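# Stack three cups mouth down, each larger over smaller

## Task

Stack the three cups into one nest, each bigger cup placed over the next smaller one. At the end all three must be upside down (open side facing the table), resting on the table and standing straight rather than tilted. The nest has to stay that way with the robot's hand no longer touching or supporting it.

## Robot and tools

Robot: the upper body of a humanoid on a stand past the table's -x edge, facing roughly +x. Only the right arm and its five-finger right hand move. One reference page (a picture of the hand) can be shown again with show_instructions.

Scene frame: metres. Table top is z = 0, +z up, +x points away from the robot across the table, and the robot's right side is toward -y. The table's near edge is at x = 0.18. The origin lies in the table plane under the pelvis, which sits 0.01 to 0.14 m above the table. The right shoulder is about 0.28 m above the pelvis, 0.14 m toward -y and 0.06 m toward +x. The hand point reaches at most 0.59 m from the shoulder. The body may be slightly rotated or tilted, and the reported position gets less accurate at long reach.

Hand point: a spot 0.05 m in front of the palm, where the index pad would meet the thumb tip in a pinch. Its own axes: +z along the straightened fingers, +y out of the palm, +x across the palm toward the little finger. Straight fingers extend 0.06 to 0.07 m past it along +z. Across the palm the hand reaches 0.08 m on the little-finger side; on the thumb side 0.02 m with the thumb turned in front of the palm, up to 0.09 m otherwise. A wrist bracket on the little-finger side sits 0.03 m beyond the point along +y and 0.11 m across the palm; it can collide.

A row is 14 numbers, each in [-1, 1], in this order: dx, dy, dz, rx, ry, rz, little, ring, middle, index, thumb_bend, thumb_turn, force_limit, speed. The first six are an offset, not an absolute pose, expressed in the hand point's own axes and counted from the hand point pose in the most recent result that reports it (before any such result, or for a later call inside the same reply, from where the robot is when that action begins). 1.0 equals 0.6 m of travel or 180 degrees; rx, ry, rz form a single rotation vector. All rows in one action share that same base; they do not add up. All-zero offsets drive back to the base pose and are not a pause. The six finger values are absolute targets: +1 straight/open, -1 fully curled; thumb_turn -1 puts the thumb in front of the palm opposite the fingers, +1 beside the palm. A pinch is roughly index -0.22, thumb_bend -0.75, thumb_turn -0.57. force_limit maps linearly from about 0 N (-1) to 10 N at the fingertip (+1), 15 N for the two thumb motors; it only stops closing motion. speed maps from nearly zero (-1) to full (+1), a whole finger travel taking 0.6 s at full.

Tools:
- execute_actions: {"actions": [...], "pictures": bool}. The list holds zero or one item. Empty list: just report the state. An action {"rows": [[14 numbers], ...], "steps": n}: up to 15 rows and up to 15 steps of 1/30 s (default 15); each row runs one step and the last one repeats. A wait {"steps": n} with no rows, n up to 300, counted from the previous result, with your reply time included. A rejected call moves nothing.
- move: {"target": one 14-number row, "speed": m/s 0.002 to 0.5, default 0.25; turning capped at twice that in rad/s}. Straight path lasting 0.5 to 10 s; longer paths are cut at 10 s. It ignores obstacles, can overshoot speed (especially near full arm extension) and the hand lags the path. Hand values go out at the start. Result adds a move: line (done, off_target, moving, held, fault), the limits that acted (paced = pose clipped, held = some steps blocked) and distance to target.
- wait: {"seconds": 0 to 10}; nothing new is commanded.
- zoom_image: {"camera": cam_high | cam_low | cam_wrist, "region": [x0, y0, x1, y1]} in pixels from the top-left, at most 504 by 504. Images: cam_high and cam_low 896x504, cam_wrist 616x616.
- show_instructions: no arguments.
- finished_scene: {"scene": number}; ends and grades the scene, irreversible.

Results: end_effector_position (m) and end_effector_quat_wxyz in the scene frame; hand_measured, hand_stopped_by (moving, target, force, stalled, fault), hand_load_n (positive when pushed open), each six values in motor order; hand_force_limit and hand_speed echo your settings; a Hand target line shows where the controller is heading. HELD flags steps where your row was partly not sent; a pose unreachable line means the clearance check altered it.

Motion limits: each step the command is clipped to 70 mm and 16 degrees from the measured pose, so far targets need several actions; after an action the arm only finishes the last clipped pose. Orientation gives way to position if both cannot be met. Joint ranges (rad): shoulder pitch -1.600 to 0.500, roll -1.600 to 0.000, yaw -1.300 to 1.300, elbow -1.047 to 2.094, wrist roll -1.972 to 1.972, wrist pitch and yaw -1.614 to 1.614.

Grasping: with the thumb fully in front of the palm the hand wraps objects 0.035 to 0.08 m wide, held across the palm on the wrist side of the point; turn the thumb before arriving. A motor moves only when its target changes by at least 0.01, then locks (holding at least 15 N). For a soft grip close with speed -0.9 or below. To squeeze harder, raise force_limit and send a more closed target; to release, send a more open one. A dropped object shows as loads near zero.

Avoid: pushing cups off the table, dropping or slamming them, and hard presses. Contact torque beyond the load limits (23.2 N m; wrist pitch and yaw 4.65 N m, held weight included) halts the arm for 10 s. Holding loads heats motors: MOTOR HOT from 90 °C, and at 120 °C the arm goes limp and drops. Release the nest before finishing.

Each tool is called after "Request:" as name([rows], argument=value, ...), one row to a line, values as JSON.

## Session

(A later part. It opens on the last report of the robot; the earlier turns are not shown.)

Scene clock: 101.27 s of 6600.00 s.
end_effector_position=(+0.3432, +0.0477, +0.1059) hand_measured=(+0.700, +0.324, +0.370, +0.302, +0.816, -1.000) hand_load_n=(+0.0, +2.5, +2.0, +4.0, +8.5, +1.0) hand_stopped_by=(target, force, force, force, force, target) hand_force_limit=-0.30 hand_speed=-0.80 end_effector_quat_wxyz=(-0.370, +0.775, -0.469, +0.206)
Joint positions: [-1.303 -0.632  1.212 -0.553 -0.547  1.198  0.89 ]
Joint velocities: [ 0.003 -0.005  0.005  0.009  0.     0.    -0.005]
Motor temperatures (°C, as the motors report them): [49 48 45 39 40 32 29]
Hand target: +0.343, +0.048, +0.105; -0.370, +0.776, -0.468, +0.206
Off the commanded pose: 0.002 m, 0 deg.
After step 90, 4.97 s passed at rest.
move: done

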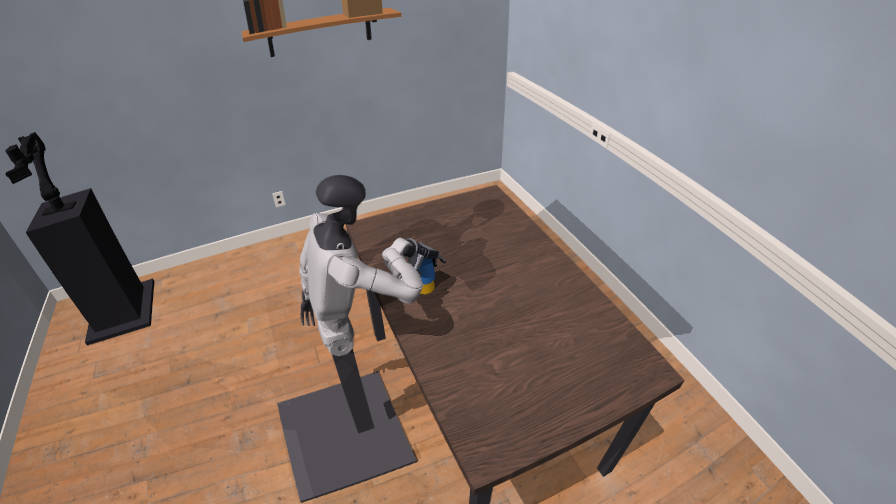

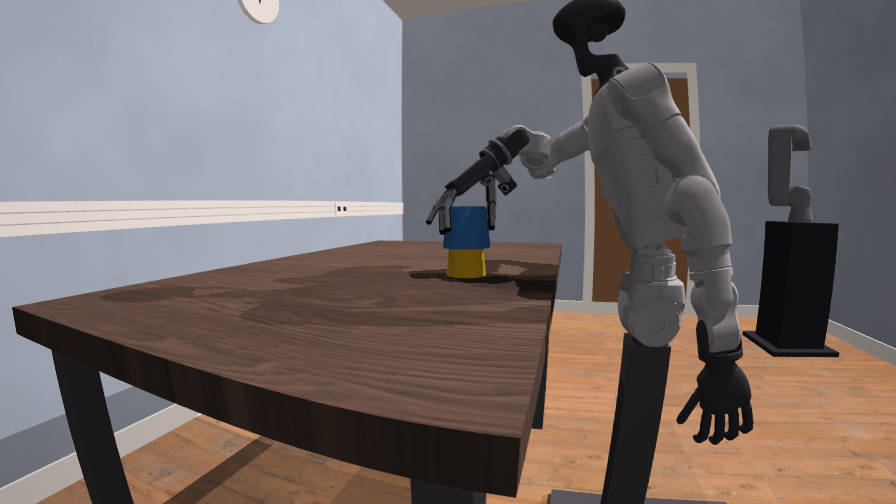

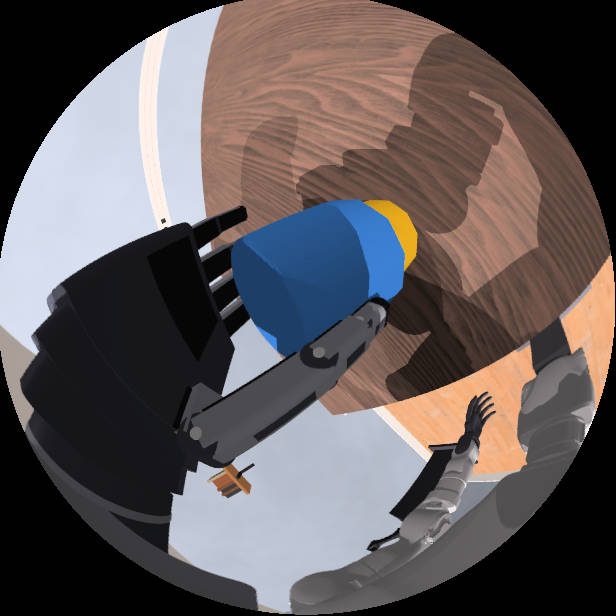

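Request:
move(target=[0.006,0.063,0.0525,0,0,0,0.7,-0.5,-0.5,-0.5,-0.5,-1,-0.3,-0.8], speed=0.025)

Request:
zoom_image(camera="cam_low", region=[410, 180, 530, 290])

Scene clock: 106.97 s of 6600.00 s.
end_effector_position=(+0.3463, +0.0463, +0.0575) hand_measured=(+0.700, +0.324, +0.370, +0.302, +0.816, -1.000) hand_load_n=(+0.0, +2.5, +2.0, +4.0, +8.5, +1.0) hand_stopped_by=(target, force, force, force, force, target) hand_force_limit=-0.30 hand_speed=-0.80 end_effector_quat_wxyz=(-0.370, +0.775, -0.470, +0.206)
Joint positions: [-1.143 -0.594  1.246 -0.419 -0.547  1.074  0.693]
Joint velocities: [ 0.    -0.002 -0.002 -0.008  0.002 -0.002  0.   ]
Motor temperatures (°C, as the motors report them): [50 47 45 39 40 32 29]
Hand target: +0.346, +0.047, +0.057; -0.370, +0.775, -0.469, +0.205
Off the commanded pose: 0.002 m, 0 deg.
After step 90, 0.47 s passed at rest.
move: done

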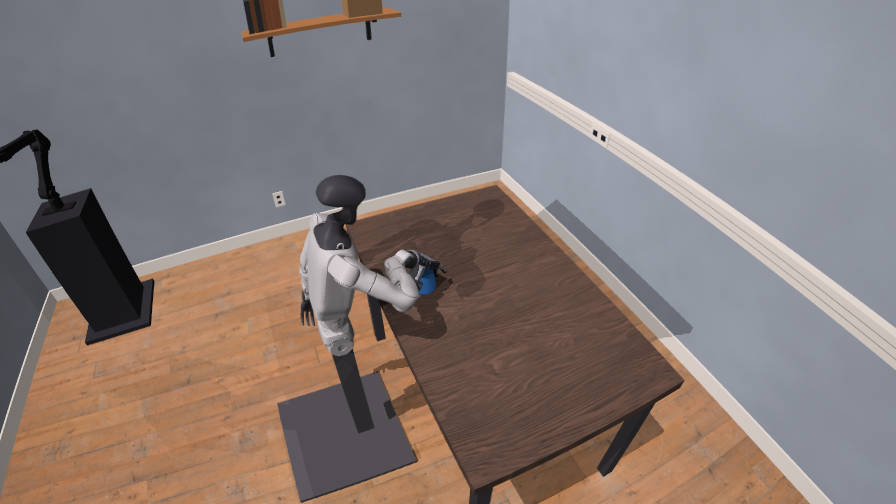

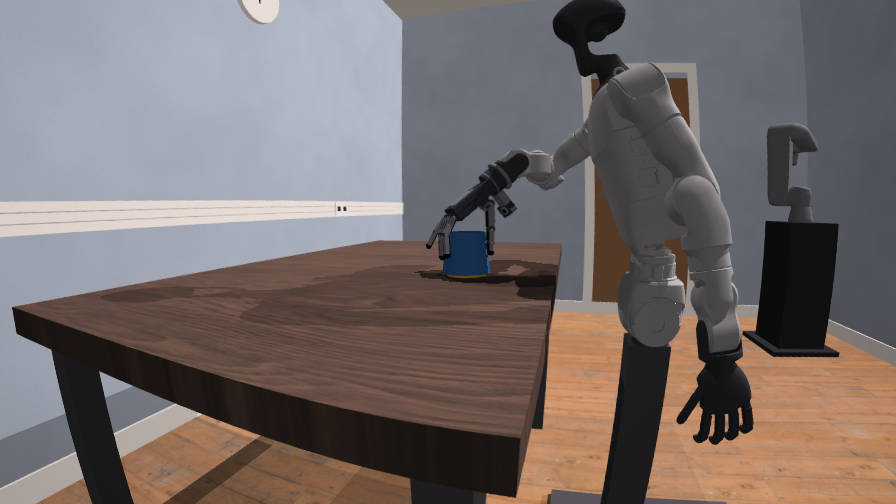

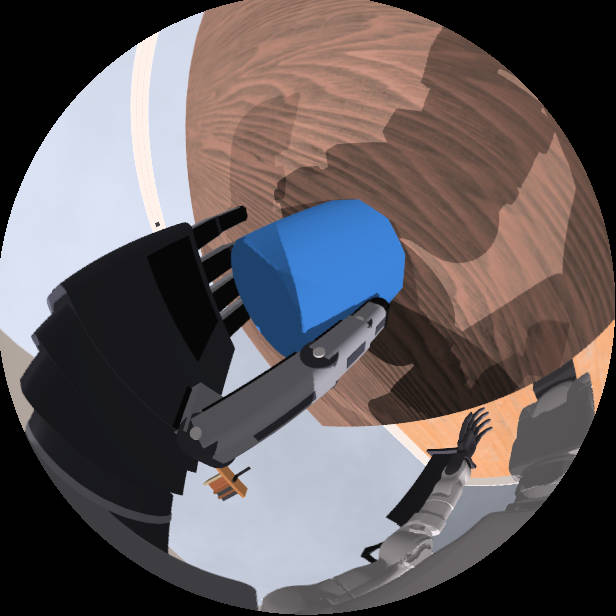

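Region (410, 180, 530, 290) of cam_low's 896x504 image, scaled by 4.200, with more detail than that image has; it fills the top 462 rows of this view, and the rest is white.

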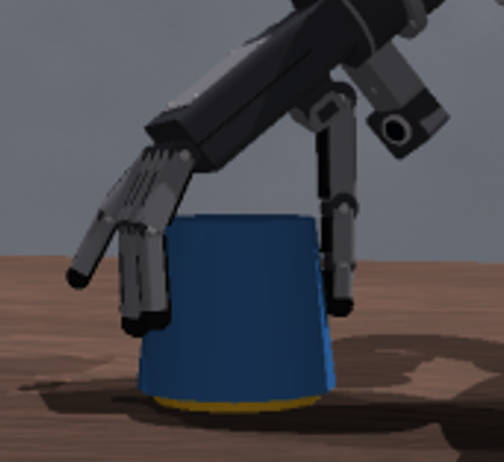

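Request:
move(target=[0,0.0065,0.0053,0,0,0,0.7,-0.5,-0.5,-0.5,-0.5,-1,-0.3,-0.8], speed=0.01)

Request:
move(target=[0,0,0,0,0,0,0.7,0.7,0.7,0.7,1,-1,-0.3,-0.6])

Request:
move(target=[-0.004,-0.10,-0.09,0,0,0,0.7,0.7,0.7,0.7,1,-1,-0.3,-0.6], speed=0.1)

Request:
zoom_image(camera="cam_low", region=[410, 180, 530, 290])

Scene clock: 112.10 s of 6600.00 s.
end_effector_position=(+0.3472, +0.0460, +0.0537) hand_measured=(+0.700, +0.324, +0.370, +0.302, +0.816, -1.000) hand_load_n=(+0.0, +2.5, +2.0, +4.0, +8.5, +1.0) hand_stopped_by=(target, force, force, force, force, target) hand_force_limit=-0.30 hand_speed=-0.80 end_effector_quat_wxyz=(-0.371, +0.774, -0.470, +0.207)
Joint positions: [-1.13  -0.59   1.248 -0.404 -0.547  1.064  0.676]
Joint velocities: [-0.009  0.    -0.015 -0.008 -0.006 -0.001  0.   ]
Motor temperatures (°C, as the motors report them): [50 47 45 39 40 32 29]
Hand target: +0.346, +0.046, +0.052; -0.370, +0.775, -0.470, +0.206
Off the commanded pose: 0.002 m, 0 deg.
After step 90, 1.40 s passed at rest.
move: done

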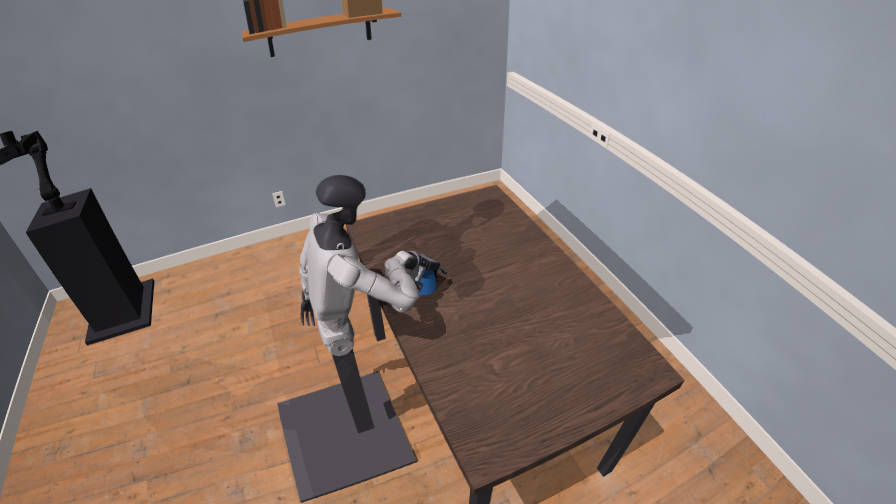

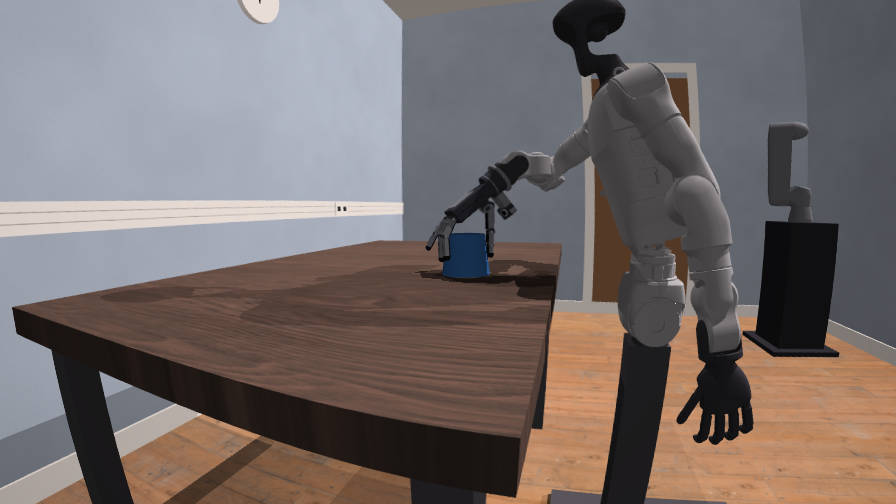

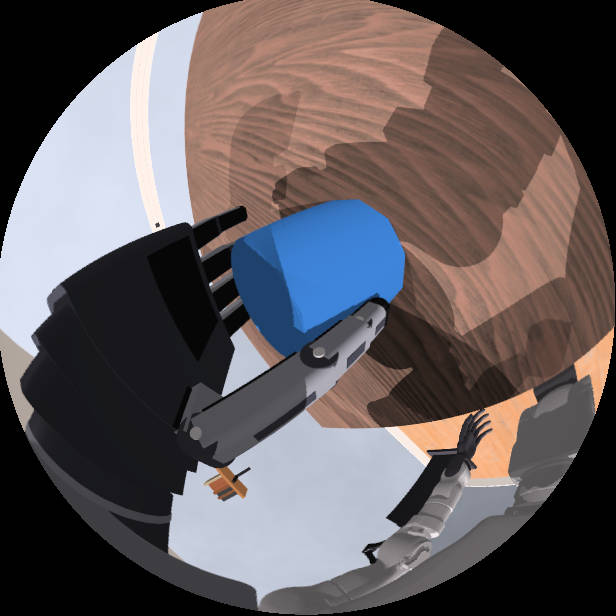

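Scene clock: 112.97 s of 6600.00 s.
end_effector_position=(+0.3472, +0.0460, +0.0537) hand_measured=(+0.700, +0.700, +0.700, +0.700, +1.000, -1.000) hand_load_n=(+0.0, +0.0, +0.0, +0.0, +0.0, +0.0) hand_stopped_by=(target, target, target, target, target, target) hand_force_limit=-0.30 hand_speed=-0.60 end_effector_quat_wxyz=(-0.371, +0.774, -0.470, +0.207)
Joint positions: [-1.13  -0.59   1.248 -0.404 -0.547  1.064  0.676]
Joint velocities: [-0.015  0.008 -0.009  0.009  0.003  0.     0.   ]
Motor temperatures (°C, as the motors report them): [50 46 45 39 40 32 29]
Hand target: +0.347, +0.046, +0.054; -0.371, +0.774, -0.470, +0.207
Off the commanded pose: 0.000 m, 0 deg.
move: done

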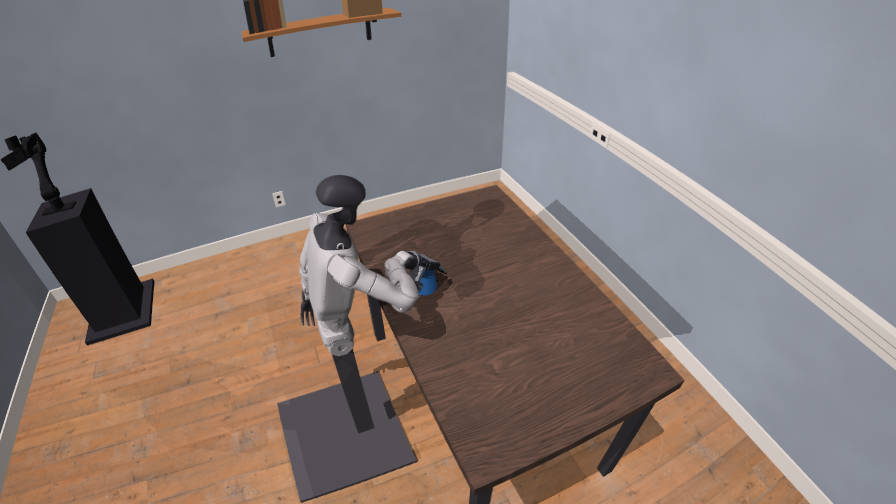

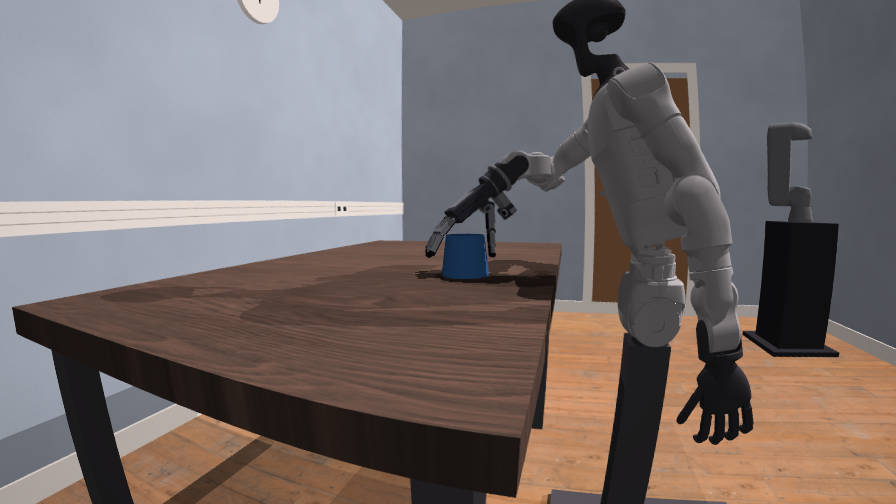

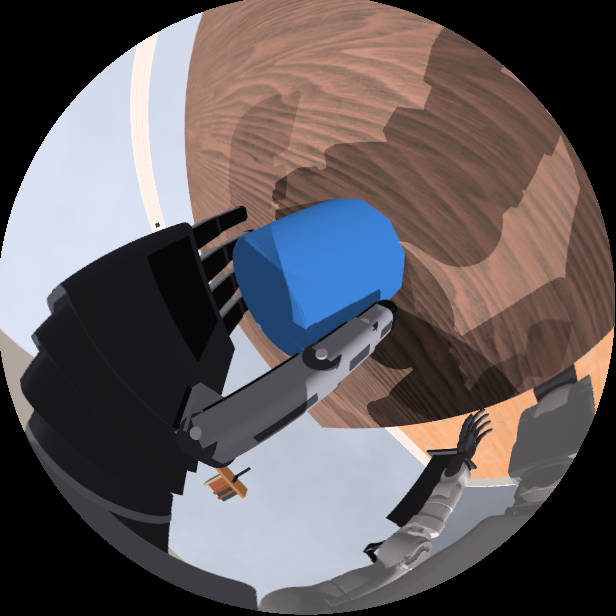

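Scene clock: 114.10 s of 6600.00 s.
end_effector_position=(+0.3427, +0.0437, +0.1352) hand_measured=(+0.700, +0.700, +0.700, +0.700, +1.000, -1.000) hand_load_n=(+0.0, +0.0, +0.0, +0.0, +0.0, +0.0) hand_stopped_by=(target, target, target, target, target, target) hand_force_limit=-0.30 hand_speed=-0.60 end_effector_quat_wxyz=(-0.372, +0.773, -0.469, +0.210)
Joint positions: [-1.395 -0.675  1.174 -0.62  -0.538  1.247  0.997]
Joint velocities: [ 0.     0.002 -0.015  0.009 -0.009  0.     0.01 ]
Motor temperatures (°C, as the motors report them): [50 46 45 39 40 32 29]
Hand target: +0.342, +0.043, +0.134; -0.370, +0.774, -0.470, +0.208
Off the commanded pose: 0.002 m, 0 deg.
move: done

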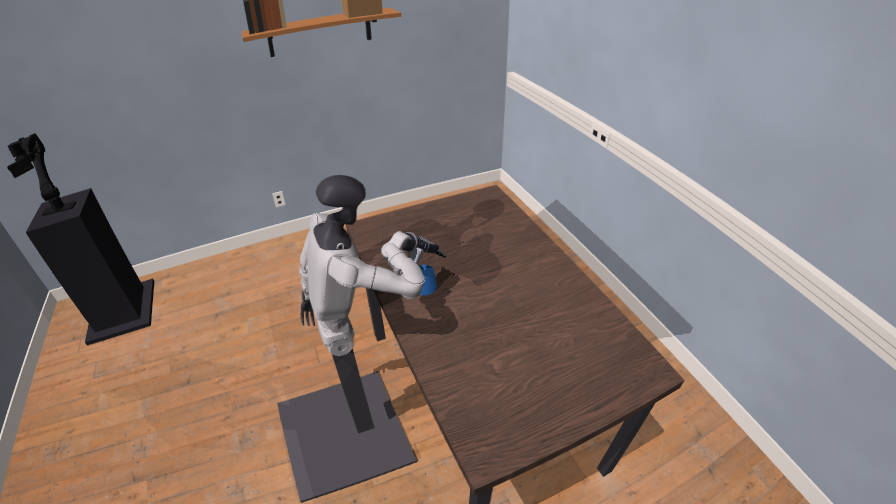

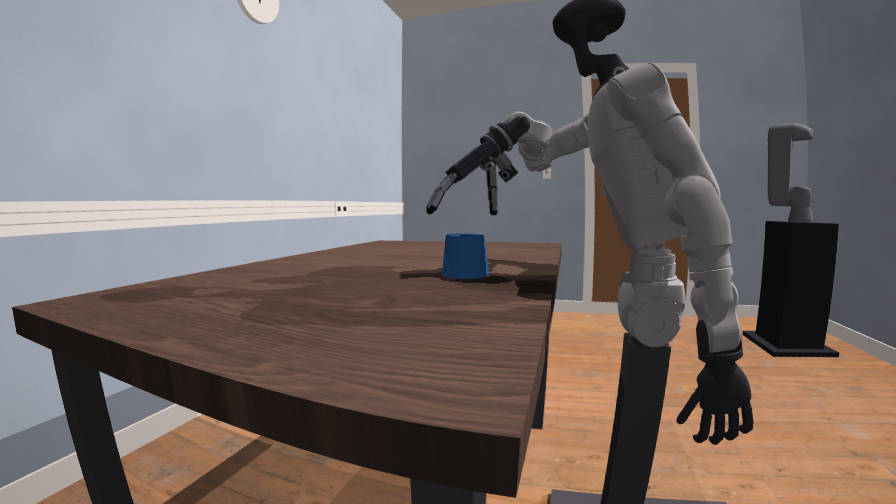

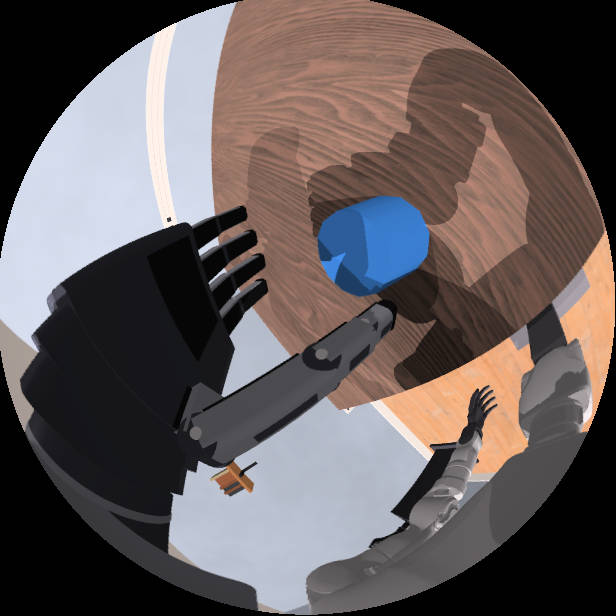

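Region (410, 180, 530, 290) of cam_low's 896x504 image, scaled by 4.200, with more detail than that image has; it fills the top 462 rows of this view, and the rest is white.

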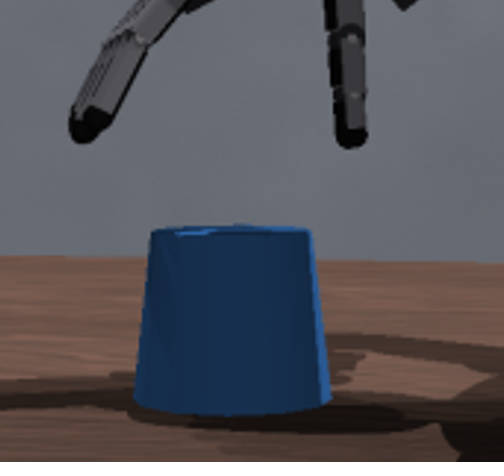

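Request:
execute_actions(actions=[])

Scene clock: 117.47 s of 6600.00 s.
end_effector_position=(+0.3426, +0.0437, +0.1351) hand_measured=(+0.700, +0.700, +0.700, +0.700, +1.000, -1.000) hand_load_n=(+0.0, +0.0, +0.0, +0.0, +0.0, +0.0) hand_stopped_by=(target, target, target, target, target, target) hand_force_limit=-0.30 hand_speed=-0.60 end_effector_quat_wxyz=(-0.372, +0.773, -0.469, +0.210)
Joint positions: [-1.395 -0.675  1.174 -0.62  -0.538  1.247  0.997]
Joint velocities: [ 0.006  0.002 -0.012 -0.014 -0.003  0.     0.   ]
Motor temperatures (°C, as the motors report them): [51 46 45 39 40 32 29]
Hand target: +0.342, +0.043, +0.134; -0.370, +0.774, -0.470, +0.208
Off the commanded pose: 0.002 m, 0 deg.
Steps of this call (steps 1 to 90: nothing new was sent; then 0.37 s passed at rest). Readings (end_effector_position | what the end effector reports):
1: (+0.3426, +0.0437, +0.1352) | hand_measured=(+0.700, +0.700, +0.700, +0.700, +1.000, -1.000) hand_load_n=(+0.0, +0.0, +0.0, +0.0, +0.0, +0.0) hand_stopped_by=(target, target, target, target, target, target) hand_force_limit=-0.30 hand_speed=-0.60
2: (+0.3426, +0.0437, +0.1352) | hand_measured=(+0.700, +0.700, +0.700, +0.700, +1.000, -1.000) hand_load_n=(+0.0, +0.0, +0.0, +0.0, +0.0, +0.0) hand_stopped_by=(target, target, target, target, target, target) hand_force_limit=-0.30 hand_speed=-0.60
4: (+0.3426, +0.0437, +0.1351) | hand_measured=(+0.700, +0.700, +0.700, +0.700, +1.000, -1.000) hand_load_n=(+0.0, +0.0, +0.0, +0.0, +0.0, +0.0) hand_stopped_by=(target, target, target, target, target, target) hand_force_limit=-0.30 hand_speed=-0.60
8: (+0.3426, +0.0437, +0.1351) | hand_measured=(+0.700, +0.700, +0.700, +0.700, +1.000, -1.000) hand_load_n=(+0.0, +0.0, +0.0, +0.0, +0.0, +0.0) hand_stopped_by=(target, target, target, target, target, target) hand_force_limit=-0.30 hand_speed=-0.60
90: the state above

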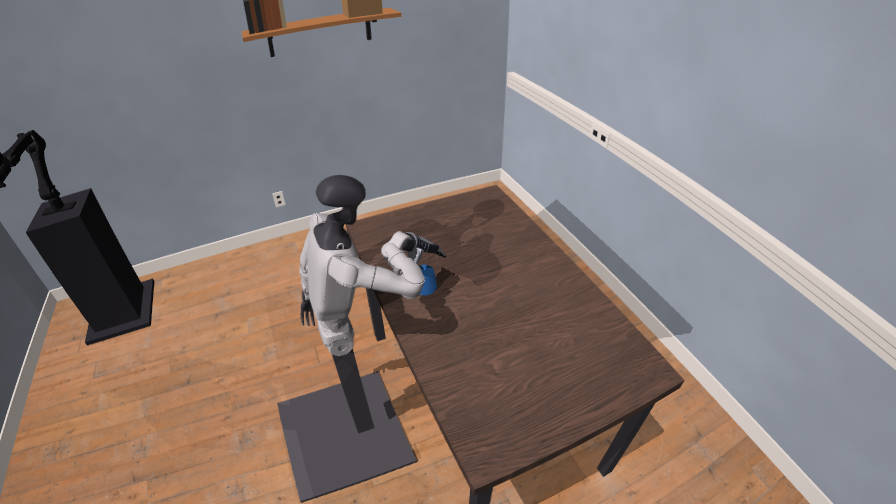

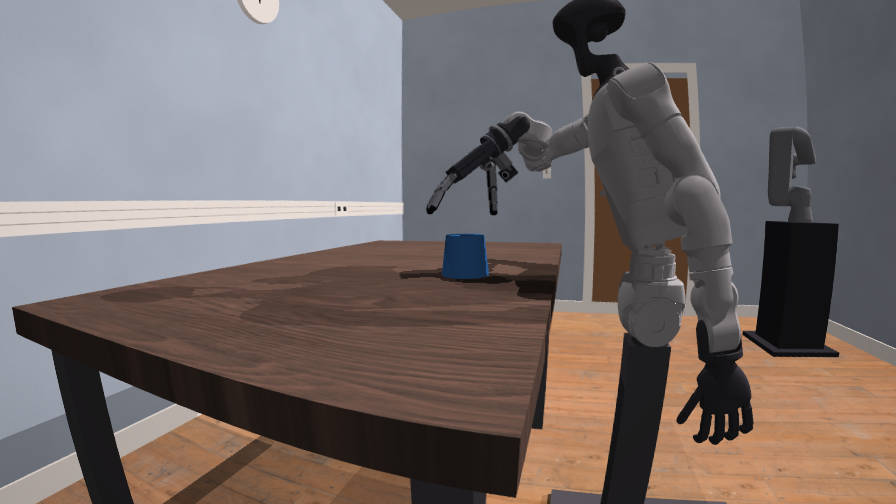

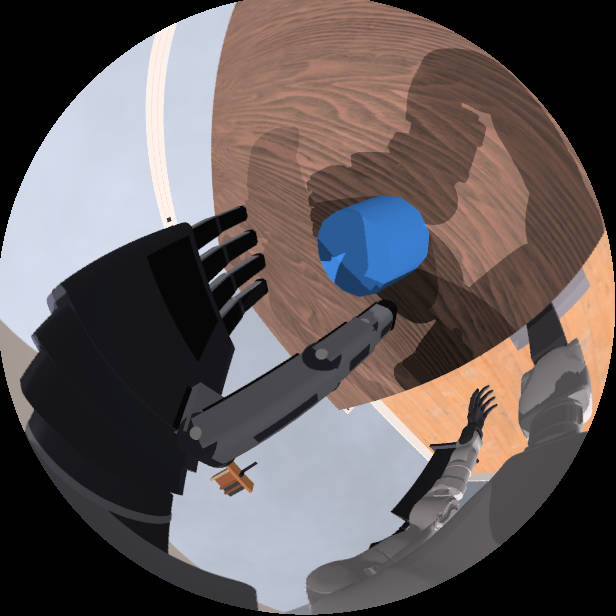

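Request:
finished_scene(scene=2)

The scene is finished: the task was done.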